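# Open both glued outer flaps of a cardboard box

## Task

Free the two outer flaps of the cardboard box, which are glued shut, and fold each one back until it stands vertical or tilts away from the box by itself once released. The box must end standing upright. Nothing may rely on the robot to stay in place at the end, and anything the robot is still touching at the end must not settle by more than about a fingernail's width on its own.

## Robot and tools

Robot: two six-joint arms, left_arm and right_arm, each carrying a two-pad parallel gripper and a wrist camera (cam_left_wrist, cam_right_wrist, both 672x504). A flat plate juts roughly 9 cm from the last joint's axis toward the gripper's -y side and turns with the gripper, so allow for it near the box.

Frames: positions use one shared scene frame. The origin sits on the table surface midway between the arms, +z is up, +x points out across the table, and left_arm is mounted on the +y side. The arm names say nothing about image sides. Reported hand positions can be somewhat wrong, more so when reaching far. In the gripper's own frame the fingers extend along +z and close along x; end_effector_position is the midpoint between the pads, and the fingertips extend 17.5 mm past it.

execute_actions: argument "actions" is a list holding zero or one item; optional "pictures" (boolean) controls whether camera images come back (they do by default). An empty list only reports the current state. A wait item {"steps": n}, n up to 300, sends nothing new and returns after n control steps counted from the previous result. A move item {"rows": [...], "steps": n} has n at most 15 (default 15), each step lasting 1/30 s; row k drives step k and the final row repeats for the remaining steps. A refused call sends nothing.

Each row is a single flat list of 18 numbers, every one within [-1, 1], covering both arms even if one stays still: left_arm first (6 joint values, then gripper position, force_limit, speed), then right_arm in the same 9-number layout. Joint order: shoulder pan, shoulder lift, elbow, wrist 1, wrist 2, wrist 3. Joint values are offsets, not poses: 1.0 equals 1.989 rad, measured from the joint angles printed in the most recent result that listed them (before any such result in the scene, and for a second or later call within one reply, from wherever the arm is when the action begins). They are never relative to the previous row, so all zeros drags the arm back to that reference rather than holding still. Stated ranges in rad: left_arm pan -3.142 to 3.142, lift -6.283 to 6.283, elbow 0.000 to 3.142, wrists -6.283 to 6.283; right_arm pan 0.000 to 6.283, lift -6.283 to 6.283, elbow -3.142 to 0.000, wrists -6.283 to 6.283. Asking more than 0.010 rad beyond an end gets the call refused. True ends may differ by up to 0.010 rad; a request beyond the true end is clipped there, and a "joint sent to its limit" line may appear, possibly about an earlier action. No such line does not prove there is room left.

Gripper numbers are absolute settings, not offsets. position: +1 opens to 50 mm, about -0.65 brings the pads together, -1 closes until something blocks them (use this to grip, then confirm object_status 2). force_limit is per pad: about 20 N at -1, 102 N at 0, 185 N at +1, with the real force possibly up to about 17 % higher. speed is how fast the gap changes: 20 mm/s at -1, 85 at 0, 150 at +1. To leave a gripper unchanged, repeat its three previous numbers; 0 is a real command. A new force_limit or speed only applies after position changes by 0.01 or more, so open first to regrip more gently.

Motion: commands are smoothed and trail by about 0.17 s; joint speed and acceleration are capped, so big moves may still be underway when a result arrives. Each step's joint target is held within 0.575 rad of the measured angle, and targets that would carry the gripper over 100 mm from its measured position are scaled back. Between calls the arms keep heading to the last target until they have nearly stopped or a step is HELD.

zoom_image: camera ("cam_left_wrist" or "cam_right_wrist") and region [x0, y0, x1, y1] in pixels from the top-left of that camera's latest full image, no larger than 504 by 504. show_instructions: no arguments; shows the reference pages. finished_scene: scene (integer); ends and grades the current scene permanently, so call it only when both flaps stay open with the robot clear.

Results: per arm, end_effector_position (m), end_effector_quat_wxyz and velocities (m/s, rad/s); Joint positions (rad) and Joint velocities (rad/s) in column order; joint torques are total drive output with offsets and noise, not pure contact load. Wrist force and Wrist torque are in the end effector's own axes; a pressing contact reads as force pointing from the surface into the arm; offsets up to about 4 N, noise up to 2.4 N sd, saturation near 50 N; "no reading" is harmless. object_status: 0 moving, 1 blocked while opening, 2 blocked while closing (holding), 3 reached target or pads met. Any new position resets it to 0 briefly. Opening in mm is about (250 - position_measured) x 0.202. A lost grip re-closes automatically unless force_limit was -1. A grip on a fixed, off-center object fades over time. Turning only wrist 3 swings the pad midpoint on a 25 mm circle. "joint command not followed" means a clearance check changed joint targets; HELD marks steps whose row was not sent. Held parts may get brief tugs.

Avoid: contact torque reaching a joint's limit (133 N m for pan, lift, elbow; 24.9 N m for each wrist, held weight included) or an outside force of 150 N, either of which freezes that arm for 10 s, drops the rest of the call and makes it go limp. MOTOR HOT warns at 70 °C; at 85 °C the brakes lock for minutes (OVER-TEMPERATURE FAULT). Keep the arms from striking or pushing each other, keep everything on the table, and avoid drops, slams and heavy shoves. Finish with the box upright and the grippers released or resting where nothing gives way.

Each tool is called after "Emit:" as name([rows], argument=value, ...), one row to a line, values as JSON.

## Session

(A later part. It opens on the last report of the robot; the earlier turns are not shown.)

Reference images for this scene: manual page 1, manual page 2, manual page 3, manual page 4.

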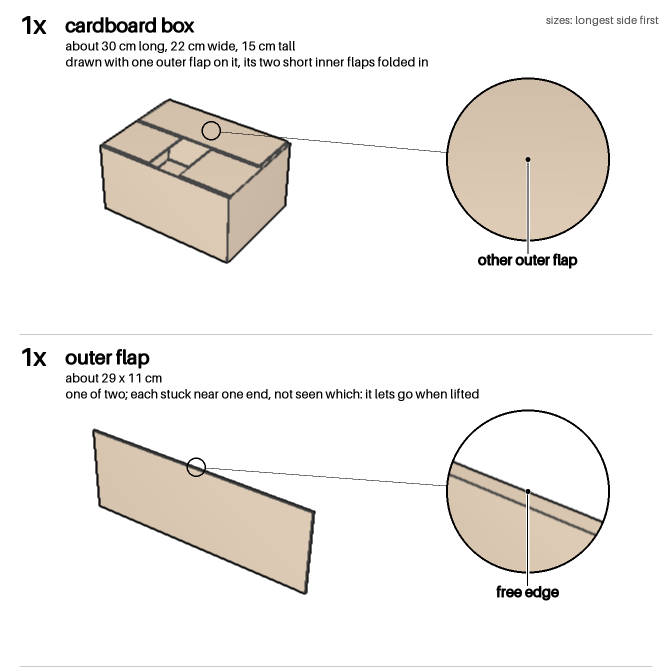

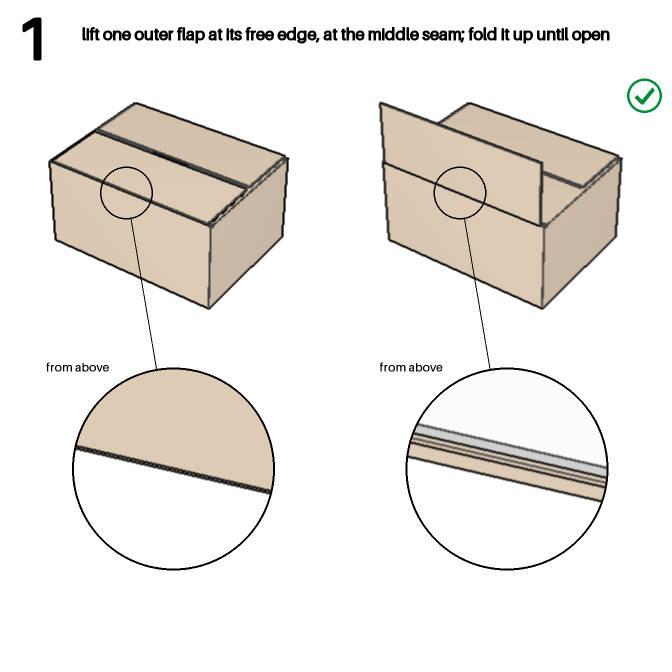

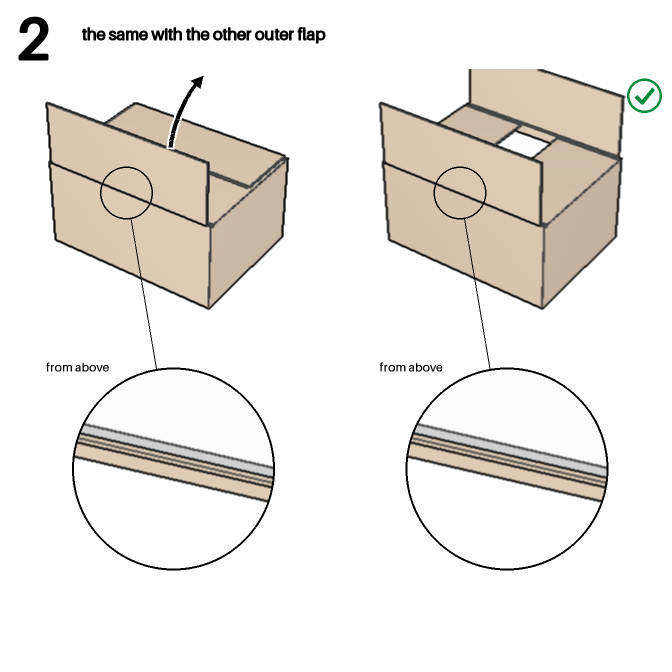

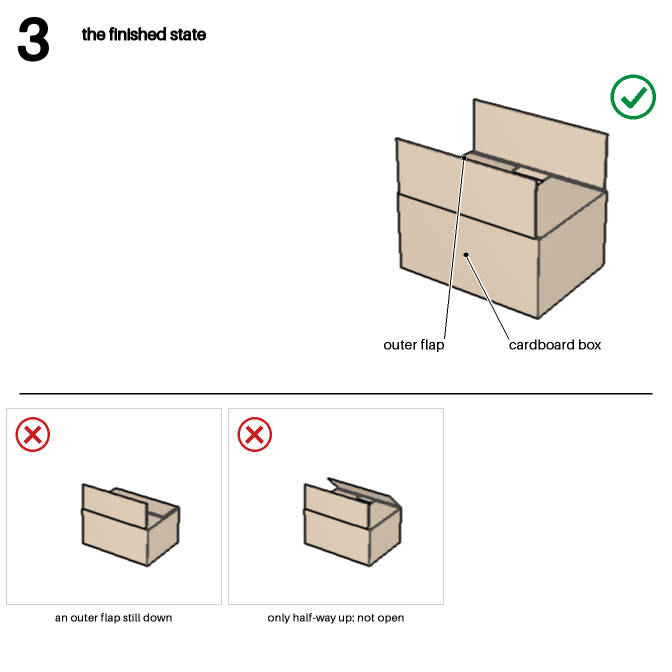

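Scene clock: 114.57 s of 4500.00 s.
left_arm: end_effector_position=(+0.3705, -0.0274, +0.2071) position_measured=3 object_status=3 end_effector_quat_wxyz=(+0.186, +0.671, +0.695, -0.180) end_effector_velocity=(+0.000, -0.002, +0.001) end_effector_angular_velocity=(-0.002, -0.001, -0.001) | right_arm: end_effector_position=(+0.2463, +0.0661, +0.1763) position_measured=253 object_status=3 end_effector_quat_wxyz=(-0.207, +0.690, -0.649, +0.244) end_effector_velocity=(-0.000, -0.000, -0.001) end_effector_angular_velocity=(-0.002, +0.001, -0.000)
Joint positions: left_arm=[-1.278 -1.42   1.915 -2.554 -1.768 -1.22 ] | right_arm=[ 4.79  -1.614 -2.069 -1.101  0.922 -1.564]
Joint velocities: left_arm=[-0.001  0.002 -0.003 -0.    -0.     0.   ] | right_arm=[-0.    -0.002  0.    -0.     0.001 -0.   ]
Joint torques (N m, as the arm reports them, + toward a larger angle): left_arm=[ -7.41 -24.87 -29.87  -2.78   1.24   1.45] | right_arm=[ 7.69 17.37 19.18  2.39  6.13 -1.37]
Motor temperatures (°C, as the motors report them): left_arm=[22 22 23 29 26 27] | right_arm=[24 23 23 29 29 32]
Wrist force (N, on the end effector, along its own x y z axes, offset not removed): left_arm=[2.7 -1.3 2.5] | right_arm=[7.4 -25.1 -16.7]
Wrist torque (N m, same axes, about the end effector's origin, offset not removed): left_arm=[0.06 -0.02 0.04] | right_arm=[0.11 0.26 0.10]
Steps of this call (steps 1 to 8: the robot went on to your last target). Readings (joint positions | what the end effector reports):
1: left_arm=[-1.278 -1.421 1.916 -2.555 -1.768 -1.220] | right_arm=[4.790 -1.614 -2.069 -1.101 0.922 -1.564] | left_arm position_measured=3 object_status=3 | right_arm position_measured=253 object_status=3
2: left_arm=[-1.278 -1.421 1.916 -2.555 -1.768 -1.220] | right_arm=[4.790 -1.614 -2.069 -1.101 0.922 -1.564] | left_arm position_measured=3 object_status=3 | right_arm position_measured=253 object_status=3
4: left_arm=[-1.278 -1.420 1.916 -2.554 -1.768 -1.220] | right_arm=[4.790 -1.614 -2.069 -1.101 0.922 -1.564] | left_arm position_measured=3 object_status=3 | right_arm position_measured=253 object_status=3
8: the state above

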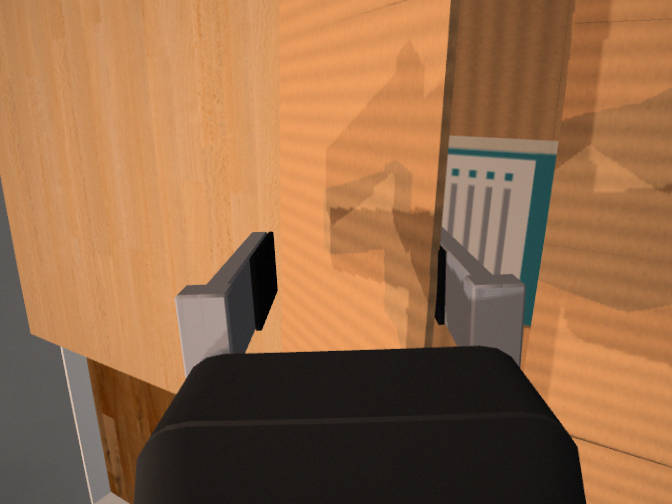

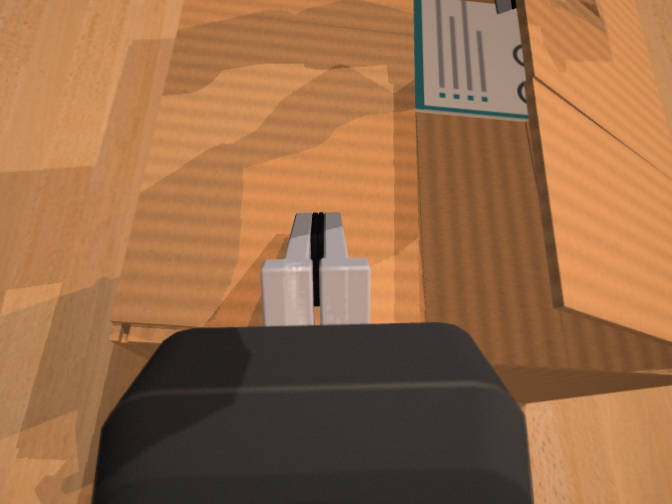

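Emit:
execute_actions([
  {"rows":[[-0.003,0.001,-0.022,0.021,0,0,1,0,0,0,0,0,0,0,0,-1,0,0],[-0.003,0.001,-0.022,0.021,0,0,1,0,0,0,0,0,0,0,0,-1,0,0],[-0.003,0.001,-0.022,0.021,0,0,1,0,0,0,0,0,0,0,0,-1,0,0],[-0.003,0.001,-0.022,0.021,0,0,1,0,0,0,0,0,0,0,0,-1,0,0],[-0.006,0.004,-0.045,0.041,0,0,1,0,0,0,0,0,0,0,0,-1,0,0],[-0.006,0.004,-0.045,0.041,0,0,1,0,0,0,0,0,0,0,0,-1,0,0],[-0.006,0.004,-0.045,0.041,0,0,1,0,0,0,0,0,0,0,0,-1,0,0],[-0.006,0.004,-0.045,0.041,0,0,1,0,0,0,0,0,0,0,0,-1,0,0],[-0.01,0.0075,-0.0674,0.0598,0,0,1,0,0,0,0,0,0,0,0,-1,0,0]],"steps":15},
], pictures=false)

Emit:
execute_actions([
  {"steps":6},
], pictures=false)

Emit:
execute_actions([
  {"rows":[[-0.005,0.013,-0.022,0.009,0,0,1,0,0,0,0,0,0,0,0,-1,0,0],[-0.005,0.013,-0.022,0.009,0,0,1,0,0,0,0,0,0,0,0,-1,0,0],[-0.005,0.013,-0.022,0.009,0,0,1,0,0,0,0,0,0,0,0,-1,0,0],[-0.005,0.013,-0.022,0.009,0,0,1,0,0,0,0,0,0,0,0,-1,0,0],[-0.01,0.026,-0.044,0.018,0,0,1,0,0,0,0,0,0,0,0,-1,0,0],[-0.01,0.026,-0.044,0.018,0,0,1,0,0,0,0,0,0,0,0,-1,0,0],[-0.01,0.026,-0.044,0.018,0,0,1,0,0,0,0,0,0,0,0,-1,0,0],[-0.01,0.026,-0.044,0.018,0,0,1,0,0,0,0,0,0,0,0,-1,0,0],[-0.015,0.0397,-0.0667,0.0271,0,0,1,0,0,0,0,0,0,0,0,-1,0,0]],"steps":15},
], pictures=false)

Emit:
execute_actions([
  {"steps":6},
], pictures=false)

Emit:
execute_actions([
  {"rows":[[-0.005,0.017,-0.022,0.005,0,0,1,0,0,0,0,0,0,0,0,-1,0,0],[-0.005,0.017,-0.022,0.005,0,0,1,0,0,0,0,0,0,0,0,-1,0,0],[-0.005,0.017,-0.022,0.005,0,0,1,0,0,0,0,0,0,0,0,-1,0,0],[-0.005,0.017,-0.022,0.005,0,0,1,0,0,0,0,0,0,0,0,-1,0,0],[-0.01,0.034,-0.044,0.01,0,0,1,0,0,0,0,0,0,0,0,-1,0,0],[-0.01,0.034,-0.044,0.01,0,0,1,0,0,0,0,0,0,0,0,-1,0,0],[-0.01,0.034,-0.044,0.01,0,0,1,0,0,0,0,0,0,0,0,-1,0,0],[-0.01,0.034,-0.044,0.01,0,0,1,0,0,0,0,0,0,0,0,-1,0,0],[-0.015,0.0513,-0.0667,0.0151,0,0,1,0,0,0,0,0,0,0,0,-1,0,0]],"steps":15},
], pictures=false)

Emit:
execute_actions([
  {"steps":12},
])

Scene clock: 140.07 s of 4500.00 s.
left_arm: end_effector_position=(+0.3705, -0.0532, +0.2428) position_measured=3 object_status=3 end_effector_quat_wxyz=(+0.184, +0.677, +0.689, -0.182) end_effector_velocity=(-0.001, -0.032, +0.045) end_effector_angular_velocity=(-0.003, -0.002, -0.022) | right_arm: end_effector_position=(+0.2463, +0.0661, +0.1763) position_measured=253 object_status=3 end_effector_quat_wxyz=(-0.207, +0.690, -0.649, +0.244) end_effector_velocity=(-0.000, -0.001, -0.002) end_effector_angular_velocity=(-0.003, -0.000, +0.001)
Joint positions: left_arm=[-1.295 -1.408  1.8   -2.451 -1.768 -1.22 ] | right_arm=[ 4.79  -1.614 -2.069 -1.101  0.922 -1.564]
Joint velocities: left_arm=[-0.021  0.019 -0.145  0.122 -0.     0.001] | right_arm=[ 0.    -0.002 -0.002  0.001 -0.    -0.   ]
Joint torques (N m, as the arm reports them, + toward a larger angle): left_arm=[ -5.49 -26.37 -27.22  -2.34   1.28   1.48] | right_arm=[ 5.95 17.39 17.85  2.35  6.08 -1.64]
Motor temperatures (°C, as the motors report them): left_arm=[22 22 23 29 26 27] | right_arm=[24 23 23 29 29 32]
Wrist force (N, on the end effector, along its own x y z axes, offset not removed): left_arm=[-0.4 -0.2 3.7] | right_arm=[8.6 -25.6 -17.7]
Wrist torque (N m, same axes, about the end effector's origin, offset not removed): left_arm=[-0.14 0.03 0.29] | right_arm=[0.04 0.00 -0.24]
Steps of this call (steps 1 to 15: the robot went on to your last target; steps 16 to 90: nothing new was sent; then 22.00 s passed at rest; steps 91 to 105: all 15 steps of this action). Readings (joint positions | what the end effector reports):
91: left_arm=[-1.278 -1.420 1.915 -2.554 -1.768 -1.220] | right_arm=[4.790 -1.614 -2.069 -1.101 0.922 -1.564] | left_arm position_measured=3 object_status=3 | right_arm position_measured=253 object_status=3
92: left_arm=[-1.279 -1.420 1.912 -2.552 -1.768 -1.220] | right_arm=[4.790 -1.614 -2.069 -1.101 0.922 -1.564] | left_arm position_measured=3 object_status=3 | right_arm position_measured=253 object_status=3
94: left_arm=[-1.281 -1.419 1.898 -2.538 -1.768 -1.220] | right_arm=[4.790 -1.614 -2.069 -1.101 0.922 -1.564] | left_arm position_measured=3 object_status=3 | right_arm position_measured=253 object_status=3
98: left_arm=[-1.286 -1.416 1.863 -2.506 -1.768 -1.220] | right_arm=[4.790 -1.614 -2.069 -1.101 0.922 -1.564] | left_arm position_measured=3 object_status=3 | right_arm position_measured=253 object_status=3
105: the state above

Scene clock: 140.27 s of 4500.00 s.
left_arm: end_effector_position=(+0.3704, -0.0564, +0.2473) position_measured=3 object_status=3 end_effector_quat_wxyz=(+0.184, +0.678, +0.688, -0.182) end_effector_velocity=(-0.000, -0.007, +0.009) end_effector_angular_velocity=(-0.001, -0.001, -0.004) | right_arm: end_effector_position=(+0.2463, +0.0661, +0.1763) position_measured=253 object_status=3 end_effector_quat_wxyz=(-0.207, +0.690, -0.649, +0.244) end_effector_velocity=(-0.000, -0.000, -0.000) end_effector_angular_velocity=(+0.000, +0.001, +0.000)
Joint positions: left_arm=[-1.298 -1.406  1.785 -2.439 -1.768 -1.22 ] | right_arm=[ 4.79  -1.614 -2.069 -1.101  0.922 -1.564]
Joint velocities: left_arm=[-0.004  0.004 -0.03   0.025  0.     0.   ] | right_arm=[ 0.     0.001 -0.001  0.     0.001 -0.   ]
Joint torques (N m, as the arm reports them, + toward a larger angle): left_arm=[ -6.14 -27.96 -30.87  -2.51   1.33   1.5 ] | right_arm=[ 5.61 17.13 17.58  2.51  5.95 -1.67]
Motor temperatures (°C, as the motors report them): left_arm=[22 22 23 29 26 27] | right_arm=[24 23 23 29 29 32]
Wrist force (N, on the end effector, along its own x y z axes, offset not removed): left_arm=[1.5 -0.8 5.5] | right_arm=[10.0 -22.3 -16.7]
Wrist torque (N m, same axes, about the end effector's origin, offset not removed): left_arm=[0.00 -0.04 -0.04] | right_arm=[0.55 -0.16 -0.13]
Steps of this call (steps 1 to 6: the robot went on to your last target). Readings (joint positions | what the end effector reports):
1: left_arm=[-1.296 -1.407 1.795 -2.448 -1.768 -1.220] | right_arm=[4.790 -1.614 -2.069 -1.101 0.922 -1.564] | left_arm position_measured=3 object_status=3 | right_arm position_measured=253 object_status=3
2: left_arm=[-1.296 -1.407 1.792 -2.445 -1.768 -1.220] | right_arm=[4.790 -1.614 -2.069 -1.101 0.922 -1.564] | left_arm position_measured=3 object_status=3 | right_arm position_measured=253 object_status=3
4: left_arm=[-1.297 -1.406 1.788 -2.441 -1.768 -1.220] | right_arm=[4.790 -1.614 -2.069 -1.101 0.922 -1.564] | left_arm position_measured=3 object_status=3 | right_arm position_measured=253 object_status=3
6: the state above

Scene clock: 140.77 s of 4500.00 s.
left_arm: end_effector_position=(+0.3689, -0.0962, +0.2583) position_measured=3 object_status=3 end_effector_quat_wxyz=(+0.182, +0.687, +0.680, -0.184) end_effector_velocity=(-0.002, -0.050, +0.015) end_effector_angular_velocity=(-0.004, -0.002, -0.031) | right_arm: end_effector_position=(+0.2463, +0.0661, +0.1763) position_measured=253 object_status=3 end_effector_quat_wxyz=(-0.207, +0.690, -0.649, +0.244) end_effector_velocity=(+0.000, -0.000, +0.000) end_effector_angular_velocity=(-0.001, -0.001, +0.000)
Joint positions: left_arm=[-1.323 -1.338  1.671 -2.392 -1.768 -1.22 ] | right_arm=[ 4.79  -1.614 -2.069 -1.101  0.922 -1.564]
Joint velocities: left_arm=[-0.031  0.085 -0.144  0.056 -0.     0.   ] | right_arm=[-0.     0.    -0.    -0.001 -0.001 -0.   ]
Joint torques (N m, as the arm reports them, + toward a larger angle): left_arm=[ -5.92 -35.37 -29.66  -2.65   1.28   1.51] | right_arm=[ 5.47 17.86 17.93  2.22  6.06 -1.53]
Motor temperatures (°C, as the motors report them): left_arm=[22 22 23 29 26 27] | right_arm=[24 23 23 29 29 32]
Wrist force (N, on the end effector, along its own x y z axes, offset not removed): left_arm=[-2.6 -2.5 1.5] | right_arm=[8.8 -23.9 -16.6]
Wrist torque (N m, same axes, about the end effector's origin, offset not removed): left_arm=[-0.58 0.77 0.23] | right_arm=[0.12 0.18 -0.08]
Steps of this call (steps 1 to 15: all 15 steps of this action). Readings (joint positions | what the end effector reports):
1: left_arm=[-1.298 -1.406 1.784 -2.438 -1.768 -1.220] | right_arm=[4.790 -1.614 -2.069 -1.101 0.922 -1.564] | left_arm position_measured=3 object_status=3 | right_arm position_measured=253 object_status=3
2: left_arm=[-1.299 -1.404 1.781 -2.436 -1.768 -1.220] | right_arm=[4.790 -1.614 -2.069 -1.101 0.922 -1.564] | left_arm position_measured=3 object_status=3 | right_arm position_measured=253 object_status=3
4: left_arm=[-1.302 -1.395 1.767 -2.431 -1.768 -1.220] | right_arm=[4.790 -1.614 -2.069 -1.101 0.922 -1.564] | left_arm position_measured=3 object_status=3 | right_arm position_measured=253 object_status=3
8: left_arm=[-1.310 -1.375 1.733 -2.417 -1.768 -1.220] | right_arm=[4.790 -1.614 -2.069 -1.101 0.922 -1.564] | left_arm position_measured=3 object_status=3 | right_arm position_measured=253 object_status=3
15: the state above

Scene clock: 140.97 s of 4500.00 s.
left_arm: end_effector_position=(+0.3687, -0.1012, +0.2598) position_measured=3 object_status=3 end_effector_quat_wxyz=(+0.181, +0.688, +0.678, -0.185) end_effector_velocity=(+0.000, -0.010, +0.004) end_effector_angular_velocity=(-0.002, -0.001, -0.006) | right_arm: end_effector_position=(+0.2463, +0.0661, +0.1763) position_measured=253 object_status=3 end_effector_quat_wxyz=(-0.207, +0.690, -0.649, +0.244) end_effector_velocity=(+0.000, -0.000, +0.000) end_effector_angular_velocity=(-0.001, -0.002, +0.001)
Joint positions: left_arm=[-1.327 -1.329  1.656 -2.386 -1.768 -1.22 ] | right_arm=[ 4.79  -1.614 -2.069 -1.101  0.922 -1.564]
Joint velocities: left_arm=[-0.006  0.018 -0.032  0.012 -0.     0.001] | right_arm=[ 0.     0.001 -0.001 -0.    -0.002 -0.001]
Joint torques (N m, as the arm reports them, + toward a larger angle): left_arm=[ -7.11 -31.97 -31.67  -2.52   1.36   1.53] | right_arm=[ 4.98 16.75 16.97  2.34  5.96 -1.53]
Motor temperatures (°C, as the motors report them): left_arm=[22 22 23 29 26 27] | right_arm=[24 23 23 29 29 32]
Wrist force (N, on the end effector, along its own x y z axes, offset not removed): left_arm=[2.0 -1.6 1.9] | right_arm=[9.4 -22.7 -16.2]
Wrist torque (N m, same axes, about the end effector's origin, offset not removed): left_arm=[-0.26 0.05 0.41] | right_arm=[0.31 -0.04 -0.16]
Steps of this call (steps 1 to 6: the robot went on to your last target). Readings (joint positions | what the end effector reports):
1: left_arm=[-1.324 -1.335 1.667 -2.390 -1.768 -1.220] | right_arm=[4.790 -1.614 -2.069 -1.101 0.922 -1.564] | left_arm position_measured=3 object_status=3 | right_arm position_measured=253 object_status=3
2: left_arm=[-1.325 -1.333 1.663 -2.389 -1.768 -1.220] | right_arm=[4.790 -1.614 -2.069 -1.101 0.922 -1.564] | left_arm position_measured=3 object_status=3 | right_arm position_measured=253 object_status=3
4: left_arm=[-1.326 -1.331 1.659 -2.387 -1.768 -1.220] | right_arm=[4.790 -1.614 -2.069 -1.101 0.922 -1.564] | left_arm position_measured=3 object_status=3 | right_arm position_measured=253 object_status=3
6: the state above

Scene clock: 141.47 s of 4500.00 s.
left_arm: end_effector_position=(+0.3667, -0.1455, +0.2589) position_measured=3 object_status=3 end_effector_quat_wxyz=(+0.179, +0.696, +0.669, -0.187) end_effector_velocity=(-0.003, -0.055, -0.001) end_effector_angular_velocity=(-0.003, -0.001, -0.031) | right_arm: end_effector_position=(+0.2463, +0.0661, +0.1763) position_measured=253 object_status=3 end_effector_quat_wxyz=(-0.207, +0.690, -0.649, +0.244) end_effector_velocity=(-0.000, -0.000, -0.001) end_effector_angular_velocity=(-0.003, +0.001, +0.001)
Joint positions: left_arm=[-1.352 -1.241  1.542 -2.36  -1.768 -1.22 ] | right_arm=[ 4.79  -1.614 -2.069 -1.101  0.922 -1.564]
Joint velocities: left_arm=[-0.031  0.109 -0.144  0.031 -0.    -0.   ] | right_arm=[ 0.    -0.001 -0.001 -0.     0.001 -0.001]
Joint torques (N m, as the arm reports them, + toward a larger angle): left_arm=[ -7.27 -37.94 -32.06  -2.62   1.27   1.5 ] | right_arm=[ 6.42 16.67 18.47  2.27  5.98 -1.56]
Motor temperatures (°C, as the motors report them): left_arm=[22 22 23 29 26 27] | right_arm=[24 23 23 29 29 32]
Wrist force (N, on the end effector, along its own x y z axes, offset not removed): left_arm=[2.7 -2.4 3.4] | right_arm=[8.2 -24.0 -14.2]
Wrist torque (N m, same axes, about the end effector's origin, offset not removed): left_arm=[-0.29 -0.15 0.08] | right_arm=[0.26 0.23 -0.17]
Steps of this call (steps 1 to 15: all 15 steps of this action). Readings (joint positions | what the end effector reports):
1: left_arm=[-1.327 -1.328 1.655 -2.386 -1.768 -1.220] | right_arm=[4.790 -1.614 -2.069 -1.101 0.922 -1.564] | left_arm position_measured=3 object_status=3 | right_arm position_measured=253 object_status=3
2: left_arm=[-1.328 -1.326 1.652 -2.385 -1.768 -1.220] | right_arm=[4.790 -1.614 -2.069 -1.101 0.922 -1.564] | left_arm position_measured=3 object_status=3 | right_arm position_measured=253 object_status=3
4: left_arm=[-1.331 -1.315 1.638 -2.382 -1.768 -1.220] | right_arm=[4.790 -1.614 -2.069 -1.101 0.922 -1.564] | left_arm position_measured=3 object_status=3 | right_arm position_measured=253 object_status=3
8: left_arm=[-1.339 -1.289 1.604 -2.374 -1.768 -1.220] | right_arm=[4.790 -1.614 -2.069 -1.101 0.922 -1.564] | left_arm position_measured=3 object_status=3 | right_arm position_measured=253 object_status=3
15: the state above

Scene clock: 141.87 s of 4500.00 s.
left_arm: end_effector_position=(+0.3663, -0.1522, +0.2588) position_measured=3 object_status=3 end_effector_quat_wxyz=(+0.179, +0.698, +0.668, -0.187) end_effector_velocity=(+0.000, -0.003, +0.001) end_effector_angular_velocity=(-0.002, -0.001, -0.002) | right_arm: end_effector_position=(+0.2463, +0.0661, +0.1763) position_measured=253 object_status=3 end_effector_quat_wxyz=(-0.207, +0.690, -0.649, +0.244) end_effector_velocity=(+0.000, -0.001, -0.001) end_effector_angular_velocity=(-0.002, +0.000, -0.000)
Joint positions: left_arm=[-1.356 -1.228  1.524 -2.357 -1.768 -1.22 ] | right_arm=[ 4.79  -1.614 -2.069 -1.101  0.922 -1.564]
Joint velocities: left_arm=[-0.001  0.005 -0.008  0.002  0.     0.   ] | right_arm=[-0.    -0.    -0.001 -0.001  0.     0.   ]
Joint torques (N m, as the arm reports them, + toward a larger angle): left_arm=[ -7.53 -35.91 -31.    -2.77   1.28   1.46] | right_arm=[ 5.71 17.32 17.42  2.52  5.97 -1.59]
Motor temperatures (°C, as the motors report them): left_arm=[22 22 23 29 26 27] | right_arm=[24 23 23 29 29 32]
Wrist force (N, on the end effector, along its own x y z axes, offset not removed): left_arm=[-1.1 -2.4 4.1] | right_arm=[9.3 -24.6 -18.7]
Wrist torque (N m, same axes, about the end effector's origin, offset not removed): left_arm=[-0.06 0.62 0.15] | right_arm=[0.03 0.03 -0.10]
Steps of this call (steps 1 to 12: the robot went on to your last target). Readings (joint positions | what the end effector reports):
1: left_arm=[-1.353 -1.238 1.538 -2.360 -1.768 -1.220] | right_arm=[4.790 -1.614 -2.069 -1.101 0.922 -1.564] | left_arm position_measured=3 object_status=3 | right_arm position_measured=253 object_status=3
2: left_arm=[-1.354 -1.235 1.535 -2.359 -1.768 -1.220] | right_arm=[4.790 -1.614 -2.069 -1.101 0.922 -1.564] | left_arm position_measured=3 object_status=3 | right_arm position_measured=253 object_status=3
4: left_arm=[-1.355 -1.232 1.530 -2.358 -1.768 -1.220] | right_arm=[4.790 -1.614 -2.069 -1.101 0.922 -1.564] | left_arm position_measured=3 object_status=3 | right_arm position_measured=253 object_status=3
8: left_arm=[-1.356 -1.229 1.526 -2.357 -1.768 -1.220] | right_arm=[4.790 -1.614 -2.069 -1.101 0.922 -1.564] | left_arm position_measured=3 object_status=3 | right_arm position_measured=253 object_status=3
12: the state above

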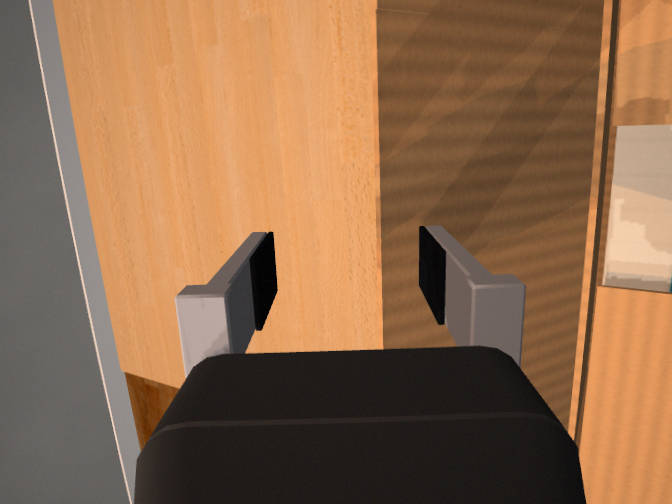

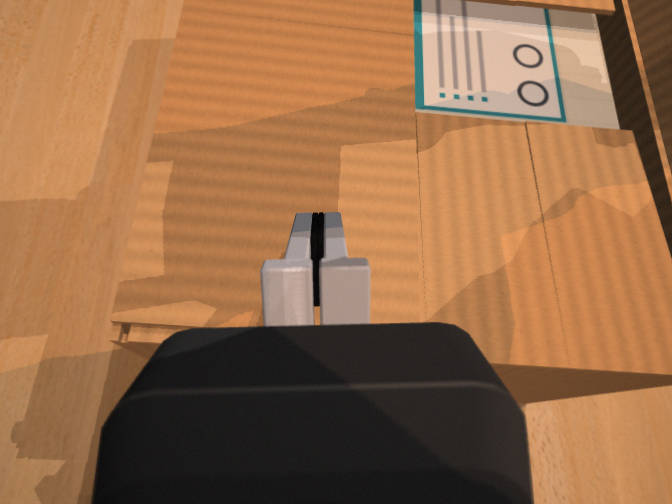

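Emit:
execute_actions([
  {"rows":[[0,0,-0.25,0.25,0,0,1,0,0, 0,0.013,0.018,-0.031,0,0,-1,0,0]],"steps":15},
])

Scene clock: 168.60 s of 4500.00 s.
left_arm: end_effector_position=(+0.3709, -0.1648, +0.4279) position_measured=3 object_status=3 end_effector_quat_wxyz=(+0.179, +0.698, +0.668, -0.187) end_effector_velocity=(-0.008, +0.024, +0.186) end_effector_angular_velocity=(-0.001, -0.000, +0.001) | right_arm: end_effector_position=(+0.2463, +0.0670, +0.1969) position_measured=253 object_status=3 end_effector_quat_wxyz=(-0.207, +0.690, -0.649, +0.244) end_effector_velocity=(+0.000, +0.001, +0.007) end_effector_angular_velocity=(+0.003, -0.002, +0.000)
Joint positions: left_arm=[-1.356 -1.228  1.089 -1.921 -1.768 -1.22 ] | right_arm=[ 4.79  -1.589 -2.034 -1.16   0.922 -1.564]
Joint velocities: left_arm=[ 0.001 -0.    -0.477  0.476  0.    -0.001] | right_arm=[ 0.     0.008  0.011 -0.016 -0.002 -0.   ]
Joint torques (N m, as the arm reports them, + toward a larger angle): left_arm=[  5.36 -45.14 -22.67  -1.45   1.24   1.5 ] | right_arm=[ 6.48 35.15 34.08  0.75 -3.79 -1.65]
Motor temperatures (°C, as the motors report them): left_arm=[22 22 23 29 26 27] | right_arm=[24 23 23 29 29 32]
Wrist force (N, on the end effector, along its own x y z axes, offset not removed): left_arm=[0.7 0.4 0.6] | right_arm=[1.0 0.8 -1.6]
Wrist torque (N m, same axes, about the end effector's origin, offset not removed): left_arm=[0.06 -0.07 -0.10] | right_arm=[0.18 -0.13 0.02]
Steps of this call (steps 1 to 30: the robot went on to your last target; steps 31 to 90: nothing new was sent; then 23.23 s passed at rest; steps 91 to 105: all 15 steps of this action). Readings (joint positions | what the end effector reports):
91: left_arm=[-1.356 -1.227 1.524 -2.356 -1.768 -1.220] | right_arm=[4.790 -1.614 -2.069 -1.101 0.922 -1.564] | left_arm position_measured=3 object_status=3 | right_arm position_measured=253 object_status=3
92: left_arm=[-1.356 -1.227 1.520 -2.353 -1.768 -1.220] | right_arm=[4.790 -1.613 -2.067 -1.104 0.922 -1.564] | left_arm position_measured=3 object_status=3 | right_arm position_measured=253 object_status=3
94: left_arm=[-1.356 -1.227 1.473 -2.305 -1.768 -1.220] | right_arm=[4.790 -1.604 -2.055 -1.124 0.923 -1.564] | left_arm position_measured=3 object_status=3 | right_arm position_measured=253 object_status=3
98: left_arm=[-1.356 -1.227 1.313 -2.146 -1.768 -1.220] | right_arm=[4.790 -1.594 -2.041 -1.149 0.923 -1.564] | left_arm position_measured=3 object_status=3 | right_arm position_measured=253 object_status=3
105: the state above

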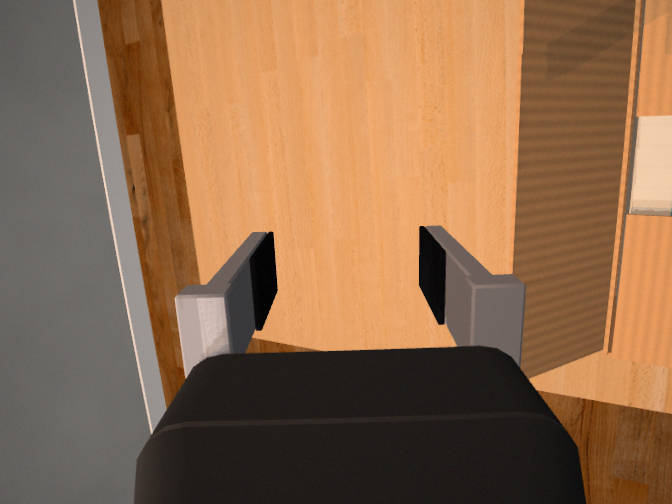

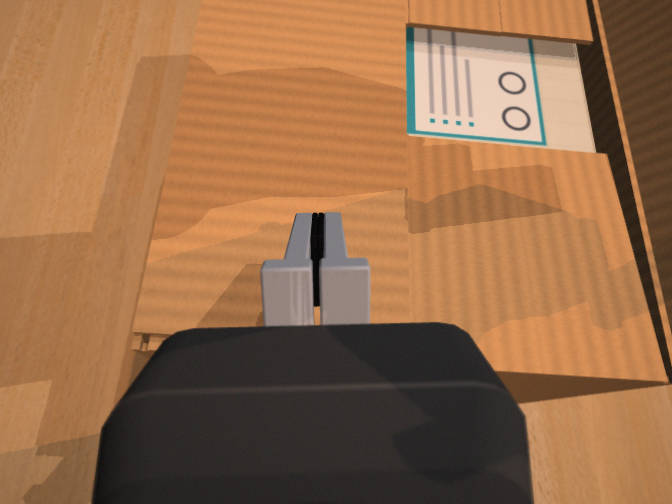

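Emit:
execute_actions([
  {"rows":[[-0.0075,0,-0.031,0.409,0.12,-0.136,1,0,0, 0,0.1334,-0.115,-0.0184,0,0,-1,0,0]],"steps":15},
], pictures=false)

Emit:
execute_actions([
  {"steps":20},
])

Scene clock: 185.13 s of 4500.00 s.
left_arm: end_effector_position=(+0.3646, -0.0151, +0.3585) position_measured=3 object_status=3 end_effector_quat_wxyz=(-0.048, +0.622, +0.781, +0.035) end_effector_velocity=(-0.049, +0.306, -0.077) end_effector_angular_velocity=(+1.134, +0.109, +0.238) | right_arm: end_effector_position=(+0.2506, -0.0334, +0.1975) position_measured=253 object_status=3 end_effector_quat_wxyz=(-0.207, +0.690, -0.649, +0.244) end_effector_velocity=(+0.002, -0.037, -0.003) end_effector_angular_velocity=(+0.006, +0.000, +0.000)
Joint positions: left_arm=[-1.369 -1.228  1.027 -1.253 -1.561 -1.453] | right_arm=[ 4.79  -1.337 -2.252 -1.196  0.922 -1.564]
Joint velocities: left_arm=[-0.016  0.    -0.     1.107  0.247 -0.285] | right_arm=[ 0.     0.099 -0.083 -0.01   0.    -0.   ]
Joint torques (N m, as the arm reports them, + toward a larger angle): left_arm=[ -5.27 -37.76 -31.38  -1.58   2.84  -2.89] | right_arm=[-2.84 22.08 14.71  0.76 -1.86 -1.56]
Motor temperatures (°C, as the motors report them): left_arm=[22 22 23 29 26 27] | right_arm=[24 24 23 29 29 32]
Wrist force (N, on the end effector, along its own x y z axes, offset not removed): left_arm=[-1.4 -1.8 2.5] | right_arm=[1.9 -1.7 1.5]
Wrist torque (N m, same axes, about the end effector's origin, offset not removed): left_arm=[-0.22 0.16 0.07] | right_arm=[-0.19 -0.27 -0.05]
Steps of this call (steps 1 to 30: the robot went on to your last target; steps 31 to 90: nothing new was sent; then 13.03 s passed at rest; steps 91 to 105: all 15 steps of this action). Readings (joint positions | what the end effector reports):
91: left_arm=[-1.356 -1.228 1.027 -1.859 -1.768 -1.220] | right_arm=[4.790 -1.588 -2.033 -1.163 0.922 -1.564] | left_arm position_measured=3 object_status=3 | right_arm position_measured=253 object_status=3
92: left_arm=[-1.357 -1.228 1.027 -1.856 -1.764 -1.223] | right_arm=[4.790 -1.585 -2.036 -1.165 0.922 -1.564] | left_arm position_measured=3 object_status=3 | right_arm position_measured=253 object_status=3
94: left_arm=[-1.360 -1.228 1.027 -1.808 -1.726 -1.264] | right_arm=[4.790 -1.538 -2.082 -1.176 0.922 -1.564] | left_arm position_measured=3 object_status=3 | right_arm position_measured=253 object_status=3
98: left_arm=[-1.364 -1.228 1.027 -1.602 -1.650 -1.352] | right_arm=[4.790 -1.404 -2.196 -1.189 0.922 -1.564] | left_arm position_measured=3 object_status=3 | right_arm position_measured=253 object_status=3
105: the state above

Scene clock: 185.80 s of 4500.00 s.
left_arm: end_effector_position=(+0.3583, +0.0254, +0.3514) position_measured=3 object_status=3 end_effector_quat_wxyz=(-0.098, +0.606, +0.785, +0.088) end_effector_velocity=(-0.001, +0.001, +0.001) end_effector_angular_velocity=(+0.005, -0.000, -0.001) | right_arm: end_effector_position=(+0.2508, -0.0382, +0.1970) position_measured=253 object_status=3 end_effector_quat_wxyz=(-0.207, +0.690, -0.649, +0.244) end_effector_velocity=(+0.000, -0.000, -0.000) end_effector_angular_velocity=(-0.000, +0.000, +0.000)
Joint positions: left_arm=[-1.371 -1.228  1.027 -1.109 -1.529 -1.49 ] | right_arm=[ 4.79  -1.324 -2.263 -1.197  0.922 -1.564]
Joint velocities: left_arm=[-0.001 -0.    -0.002  0.006  0.001 -0.001] | right_arm=[-0.     0.001 -0.001  0.001  0.    -0.001]
Joint torques (N m, as the arm reports them, + toward a larger angle): left_arm=[ -6.6  -40.88 -30.23  -0.52   2.93  -1.87] | right_arm=[-10.22  24.19  13.19   0.85   0.58  -1.59]
Motor temperatures (°C, as the motors report them): left_arm=[22 22 23 29 26 27] | right_arm=[24 24 23 29 29 32]
Wrist force (N, on the end effector, along its own x y z axes, offset not removed): left_arm=[-0.7 -5.5 6.7] | right_arm=[0.4 -2.3 0.3]
Wrist torque (N m, same axes, about the end effector's origin, offset not removed): left_arm=[-0.71 0.31 0.11] | right_arm=[-0.13 -0.08 -0.06]
Steps of this call (steps 1 to 20: the robot went on to your last target). Readings (joint positions | what the end effector reports):
1: left_arm=[-1.370 -1.228 1.027 -1.220 -1.554 -1.462] | right_arm=[4.790 -1.334 -2.255 -1.196 0.922 -1.564] | left_arm position_measured=3 object_status=3 | right_arm position_measured=253 object_status=3
2: left_arm=[-1.370 -1.228 1.027 -1.194 -1.548 -1.469] | right_arm=[4.790 -1.332 -2.257 -1.196 0.922 -1.564] | left_arm position_measured=3 object_status=3 | right_arm position_measured=253 object_status=3
4: left_arm=[-1.371 -1.228 1.027 -1.159 -1.540 -1.478] | right_arm=[4.790 -1.329 -2.259 -1.197 0.922 -1.564] | left_arm position_measured=3 object_status=3 | right_arm position_measured=253 object_status=3
8: left_arm=[-1.371 -1.228 1.027 -1.126 -1.533 -1.486] | right_arm=[4.790 -1.326 -2.262 -1.197 0.922 -1.564] | left_arm position_measured=3 object_status=3 | right_arm position_measured=253 object_status=3
20: the state above

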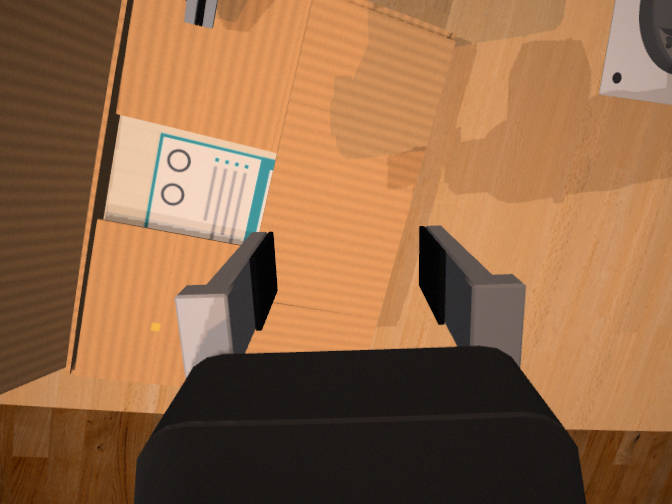

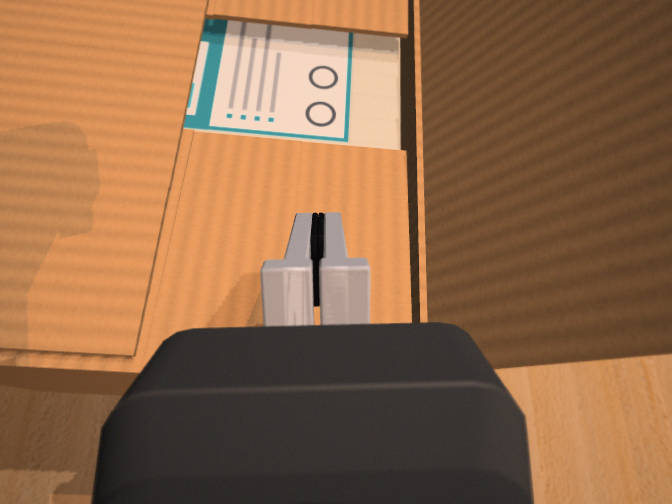

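Emit:
execute_actions([
  {"rows":[[0,0.127,0,0,0,0,1,0,0, 0,-0.0126,-0.0181,0.0307,0,0,-1,0,0]],"steps":15},
], pictures=false)

Emit:
execute_actions([
  {"steps":12},
])

Scene clock: 193.37 s of 4500.00 s.
left_arm: end_effector_position=(+0.3679, -0.0019, +0.2171) position_measured=3 object_status=3 end_effector_quat_wxyz=(-0.196, +0.594, +0.765, +0.151) end_effector_velocity=(+0.002, -0.006, -0.073) end_effector_angular_velocity=(+0.118, +0.043, +0.002) | right_arm: end_effector_position=(+0.2508, -0.0388, +0.1788) position_measured=253 object_status=3 end_effector_quat_wxyz=(-0.207, +0.690, -0.649, +0.244) end_effector_velocity=(-0.000, -0.000, -0.006) end_effector_angular_velocity=(-0.002, +0.001, -0.001)
Joint positions: left_arm=[-1.371 -0.991  1.027 -1.109 -1.529 -1.491] | right_arm=[ 4.79  -1.348 -2.298 -1.138  0.922 -1.564]
Joint velocities: left_arm=[ 0.001  0.125  0.002 -0.001 -0.001 -0.   ] | right_arm=[-0.    -0.009 -0.009  0.016  0.001  0.001]
Joint torques (N m, as the arm reports them, + toward a larger angle): left_arm=[ -3.3  -49.16 -28.85  -2.99  -2.8    1.93] | right_arm=[-8.67  2.58 13.84  4.94 -0.75 -1.22]
Motor temperatures (°C, as the motors report them): left_arm=[22 22 23 29 26 27] | right_arm=[24 24 23 29 29 32]
Wrist force (N, on the end effector, along its own x y z axes, offset not removed): left_arm=[1.7 -4.9 3.6] | right_arm=[1.0 -0.7 -1.3]
Wrist torque (N m, same axes, about the end effector's origin, offset not removed): left_arm=[-0.73 -0.63 0.02] | right_arm=[0.00 -0.04 -0.08]
Steps of this call (steps 1 to 15: the robot went on to your last target; steps 16 to 90: nothing new was sent; then 4.07 s passed at rest; steps 91 to 105: all 15 steps of this action). Readings (joint positions | what the end effector reports):
91: left_arm=[-1.371 -1.228 1.027 -1.108 -1.529 -1.491] | right_arm=[4.790 -1.324 -2.263 -1.197 0.922 -1.564] | left_arm position_measured=3 object_status=3 | right_arm position_measured=253 object_status=3
92: left_arm=[-1.371 -1.225 1.027 -1.108 -1.529 -1.491] | right_arm=[4.790 -1.326 -2.265 -1.194 0.922 -1.564] | left_arm position_measured=3 object_status=3 | right_arm position_measured=253 object_status=3
94: left_arm=[-1.371 -1.183 1.027 -1.108 -1.529 -1.491] | right_arm=[4.790 -1.334 -2.277 -1.175 0.922 -1.564] | left_arm position_measured=3 object_status=3 | right_arm position_measured=253 object_status=3
98: left_arm=[-1.371 -1.074 1.027 -1.108 -1.529 -1.491] | right_arm=[4.790 -1.344 -2.291 -1.150 0.922 -1.564] | left_arm position_measured=3 object_status=3 | right_arm position_measured=253 object_status=3
105: the state above

Scene clock: 193.77 s of 4500.00 s.
left_arm: end_effector_position=(+0.3682, -0.0026, +0.2082) position_measured=3 object_status=3 end_effector_quat_wxyz=(-0.202, +0.593, +0.764, +0.155) end_effector_velocity=(+0.001, +0.000, -0.004) end_effector_angular_velocity=(+0.006, +0.002, +0.002) | right_arm: end_effector_position=(+0.2508, -0.0388, +0.1782) position_measured=253 object_status=3 end_effector_quat_wxyz=(-0.207, +0.690, -0.649, +0.244) end_effector_velocity=(-0.000, -0.000, -0.000) end_effector_angular_velocity=(-0.000, +0.001, -0.001)
Joint positions: left_arm=[-1.371 -0.976  1.027 -1.109 -1.529 -1.491] | right_arm=[ 4.79  -1.349 -2.299 -1.136  0.922 -1.564]
Joint velocities: left_arm=[ 0.001  0.006  0.001  0.    -0.    -0.   ] | right_arm=[ 0.    -0.    -0.     0.     0.001  0.001]
Joint torques (N m, as the arm reports them, + toward a larger angle): left_arm=[ -1.25 -46.82 -29.98  -2.98  -2.64   2.22] | right_arm=[-4.99  2.65 13.66  4.78 -1.57 -1.35]
Motor temperatures (°C, as the motors report them): left_arm=[22 22 23 29 26 27] | right_arm=[24 24 23 29 29 32]
Wrist force (N, on the end effector, along its own x y z axes, offset not removed): left_arm=[-2.2 1.8 2.1] | right_arm=[-0.6 1.8 -0.3]
Wrist torque (N m, same axes, about the end effector's origin, offset not removed): left_arm=[0.24 0.36 0.16] | right_arm=[0.42 0.12 0.02]
Steps of this call (steps 1 to 12: the robot went on to your last target). Readings (joint positions | what the end effector reports):
1: left_arm=[-1.371 -0.988 1.027 -1.109 -1.529 -1.491] | right_arm=[4.790 -1.348 -2.298 -1.138 0.922 -1.564] | left_arm position_measured=3 object_status=3 | right_arm position_measured=253 object_status=3
2: left_arm=[-1.371 -0.985 1.027 -1.109 -1.529 -1.491] | right_arm=[4.790 -1.349 -2.298 -1.137 0.922 -1.564] | left_arm position_measured=3 object_status=3 | right_arm position_measured=253 object_status=3
4: left_arm=[-1.371 -0.981 1.027 -1.109 -1.529 -1.491] | right_arm=[4.790 -1.349 -2.298 -1.137 0.922 -1.564] | left_arm position_measured=3 object_status=3 | right_arm position_measured=253 object_status=3
8: left_arm=[-1.371 -0.977 1.027 -1.109 -1.529 -1.491] | right_arm=[4.790 -1.349 -2.299 -1.136 0.922 -1.564] | left_arm position_measured=3 object_status=3 | right_arm position_measured=253 object_status=3
12: the state above

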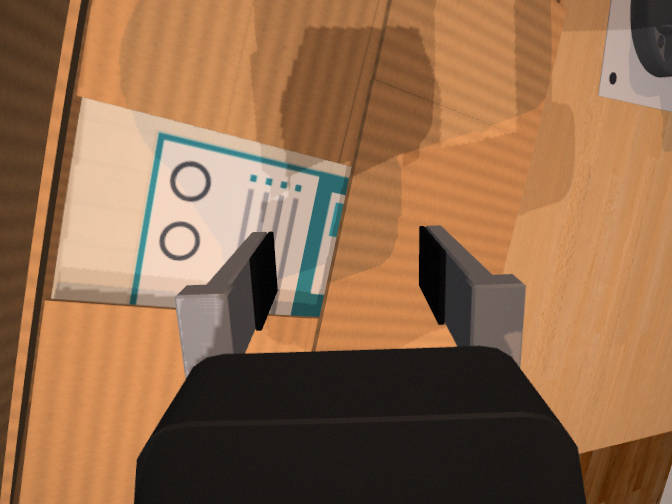

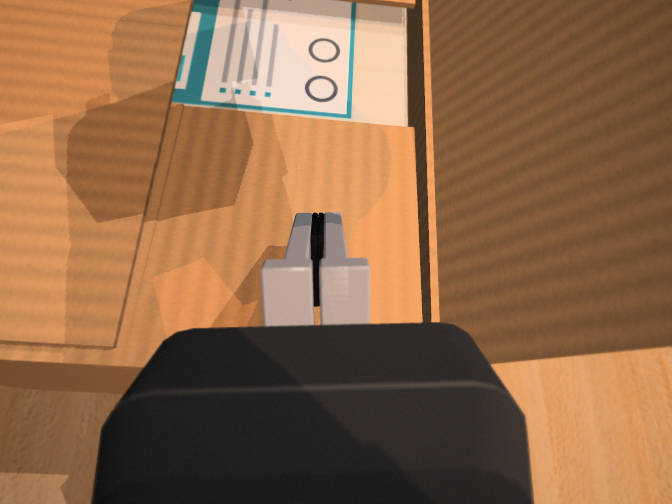

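Emit:
execute_actions([
  {"rows":[[0,0.0067,0.0335,-0.040,0,0,1,0,0, 0,-0.002,-0.0029,0.0049,0,0,-1,0,0]],"steps":15},
], pictures=false)

Emit:
execute_actions([
  {"steps":8},
])

Scene clock: 203.93 s of 4500.00 s.
left_arm: end_effector_position=(+0.3688, -0.0042, +0.1750) position_measured=3 object_status=3 end_effector_quat_wxyz=(-0.202, +0.593, +0.764, +0.155) end_effector_velocity=(+0.001, -0.001, -0.009) end_effector_angular_velocity=(-0.002, -0.002, +0.001) | right_arm: end_effector_position=(+0.2509, -0.0390, +0.1753) position_measured=253 object_status=3 end_effector_quat_wxyz=(-0.207, +0.690, -0.649, +0.244) end_effector_velocity=(-0.000, +0.000, -0.000) end_effector_angular_velocity=(+0.002, +0.000, -0.000)
Joint positions: left_arm=[-1.371 -0.963  1.091 -1.185 -1.529 -1.49 ] | right_arm=[ 4.79  -1.353 -2.304 -1.127  0.922 -1.564]
Joint velocities: left_arm=[ 0.     0.003  0.017 -0.023  0.    -0.001] | right_arm=[-0.    -0.    -0.001  0.003  0.    -0.   ]
Joint torques (N m, as the arm reports them, + toward a larger angle): left_arm=[  1.34 -46.13 -18.79  -2.86  -2.46   2.11] | right_arm=[ 7.53  2.97 13.    4.77 -2.53 -1.55]
Motor temperatures (°C, as the motors report them): left_arm=[22 22 23 29 26 27] | right_arm=[24 24 23 29 29 32]
Wrist force (N, on the end effector, along its own x y z axes, offset not removed): left_arm=[-0.2 -2.1 2.7] | right_arm=[-1.6 0.1 1.0]
Wrist torque (N m, same axes, about the end effector's origin, offset not removed): left_arm=[-0.18 -0.15 0.09] | right_arm=[0.15 0.23 -0.08]
Steps of this call (steps 1 to 30: the robot went on to your last target; steps 31 to 90: nothing new was sent; then 6.67 s passed at rest; steps 91 to 105: all 15 steps of this action). Readings (joint positions | what the end effector reports):
91: left_arm=[-1.371 -0.975 1.027 -1.109 -1.529 -1.490] | right_arm=[4.790 -1.349 -2.299 -1.136 0.922 -1.564] | left_arm position_measured=3 object_status=3 | right_arm position_measured=253 object_status=3
92: left_arm=[-1.371 -0.974 1.030 -1.112 -1.529 -1.490] | right_arm=[4.790 -1.349 -2.299 -1.135 0.922 -1.564] | left_arm position_measured=3 object_status=3 | right_arm position_measured=253 object_status=3
94: left_arm=[-1.371 -0.970 1.052 -1.137 -1.529 -1.490] | right_arm=[4.790 -1.351 -2.301 -1.132 0.922 -1.564] | left_arm position_measured=3 object_status=3 | right_arm position_measured=253 object_status=3
98: left_arm=[-1.371 -0.965 1.079 -1.170 -1.529 -1.490] | right_arm=[4.790 -1.352 -2.303 -1.128 0.922 -1.564] | left_arm position_measured=3 object_status=3 | right_arm position_measured=253 object_status=3
105: the state above

Scene clock: 204.20 s of 4500.00 s.
left_arm: end_effector_position=(+0.3688, -0.0042, +0.1740) position_measured=3 object_status=3 end_effector_quat_wxyz=(-0.202, +0.593, +0.764, +0.155) end_effector_velocity=(+0.000, -0.000, -0.001) end_effector_angular_velocity=(-0.000, -0.000, -0.000) | right_arm: end_effector_position=(+0.2509, -0.0390, +0.1752) position_measured=253 object_status=3 end_effector_quat_wxyz=(-0.207, +0.690, -0.649, +0.244) end_effector_velocity=(-0.000, -0.001, -0.002) end_effector_angular_velocity=(-0.002, +0.000, -0.001)
Joint positions: left_arm=[-1.371 -0.963  1.093 -1.188 -1.529 -1.49 ] | right_arm=[ 4.79  -1.353 -2.305 -1.126  0.922 -1.564]
Joint velocities: left_arm=[ 0.     0.001  0.002 -0.003  0.     0.   ] | right_arm=[ 0.    -0.002 -0.003  0.002  0.     0.001]
Joint torques (N m, as the arm reports them, + toward a larger angle): left_arm=[ -0.46 -45.3  -16.9   -2.74  -2.27   2.03] | right_arm=[ 4.6   1.77 12.8   4.76 -1.92 -1.6 ]
Motor temperatures (°C, as the motors report them): left_arm=[22 22 23 29 26 27] | right_arm=[24 24 23 29 29 32]
Wrist force (N, on the end effector, along its own x y z axes, offset not removed): left_arm=[-1.4 -3.0 4.8] | right_arm=[0.3 0.1 -0.3]
Wrist torque (N m, same axes, about the end effector's origin, offset not removed): left_arm=[-0.41 0.25 0.30] | right_arm=[-0.01 -0.08 0.01]
Steps of this call (steps 1 to 8: the robot went on to your last target). Readings (joint positions | what the end effector reports):
1: left_arm=[-1.371 -0.963 1.092 -1.186 -1.529 -1.490] | right_arm=[4.790 -1.353 -2.304 -1.127 0.922 -1.564] | left_arm position_measured=3 object_status=3 | right_arm position_measured=253 object_status=3
2: left_arm=[-1.371 -0.963 1.092 -1.186 -1.529 -1.490] | right_arm=[4.790 -1.353 -2.305 -1.127 0.922 -1.564] | left_arm position_measured=3 object_status=3 | right_arm position_measured=253 object_status=3
4: left_arm=[-1.371 -0.963 1.093 -1.187 -1.529 -1.490] | right_arm=[4.790 -1.353 -2.305 -1.126 0.922 -1.564] | left_arm position_measured=3 object_status=3 | right_arm position_measured=253 object_status=3
8: the state above

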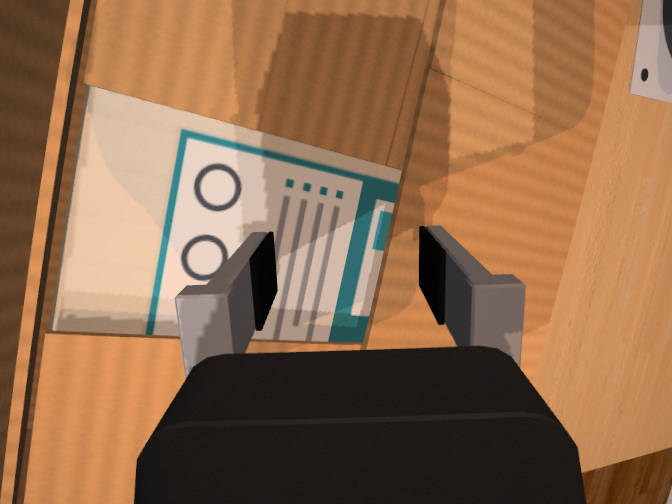

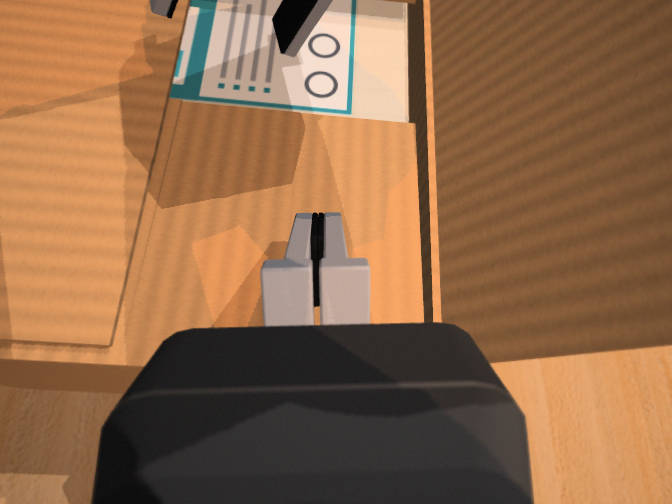

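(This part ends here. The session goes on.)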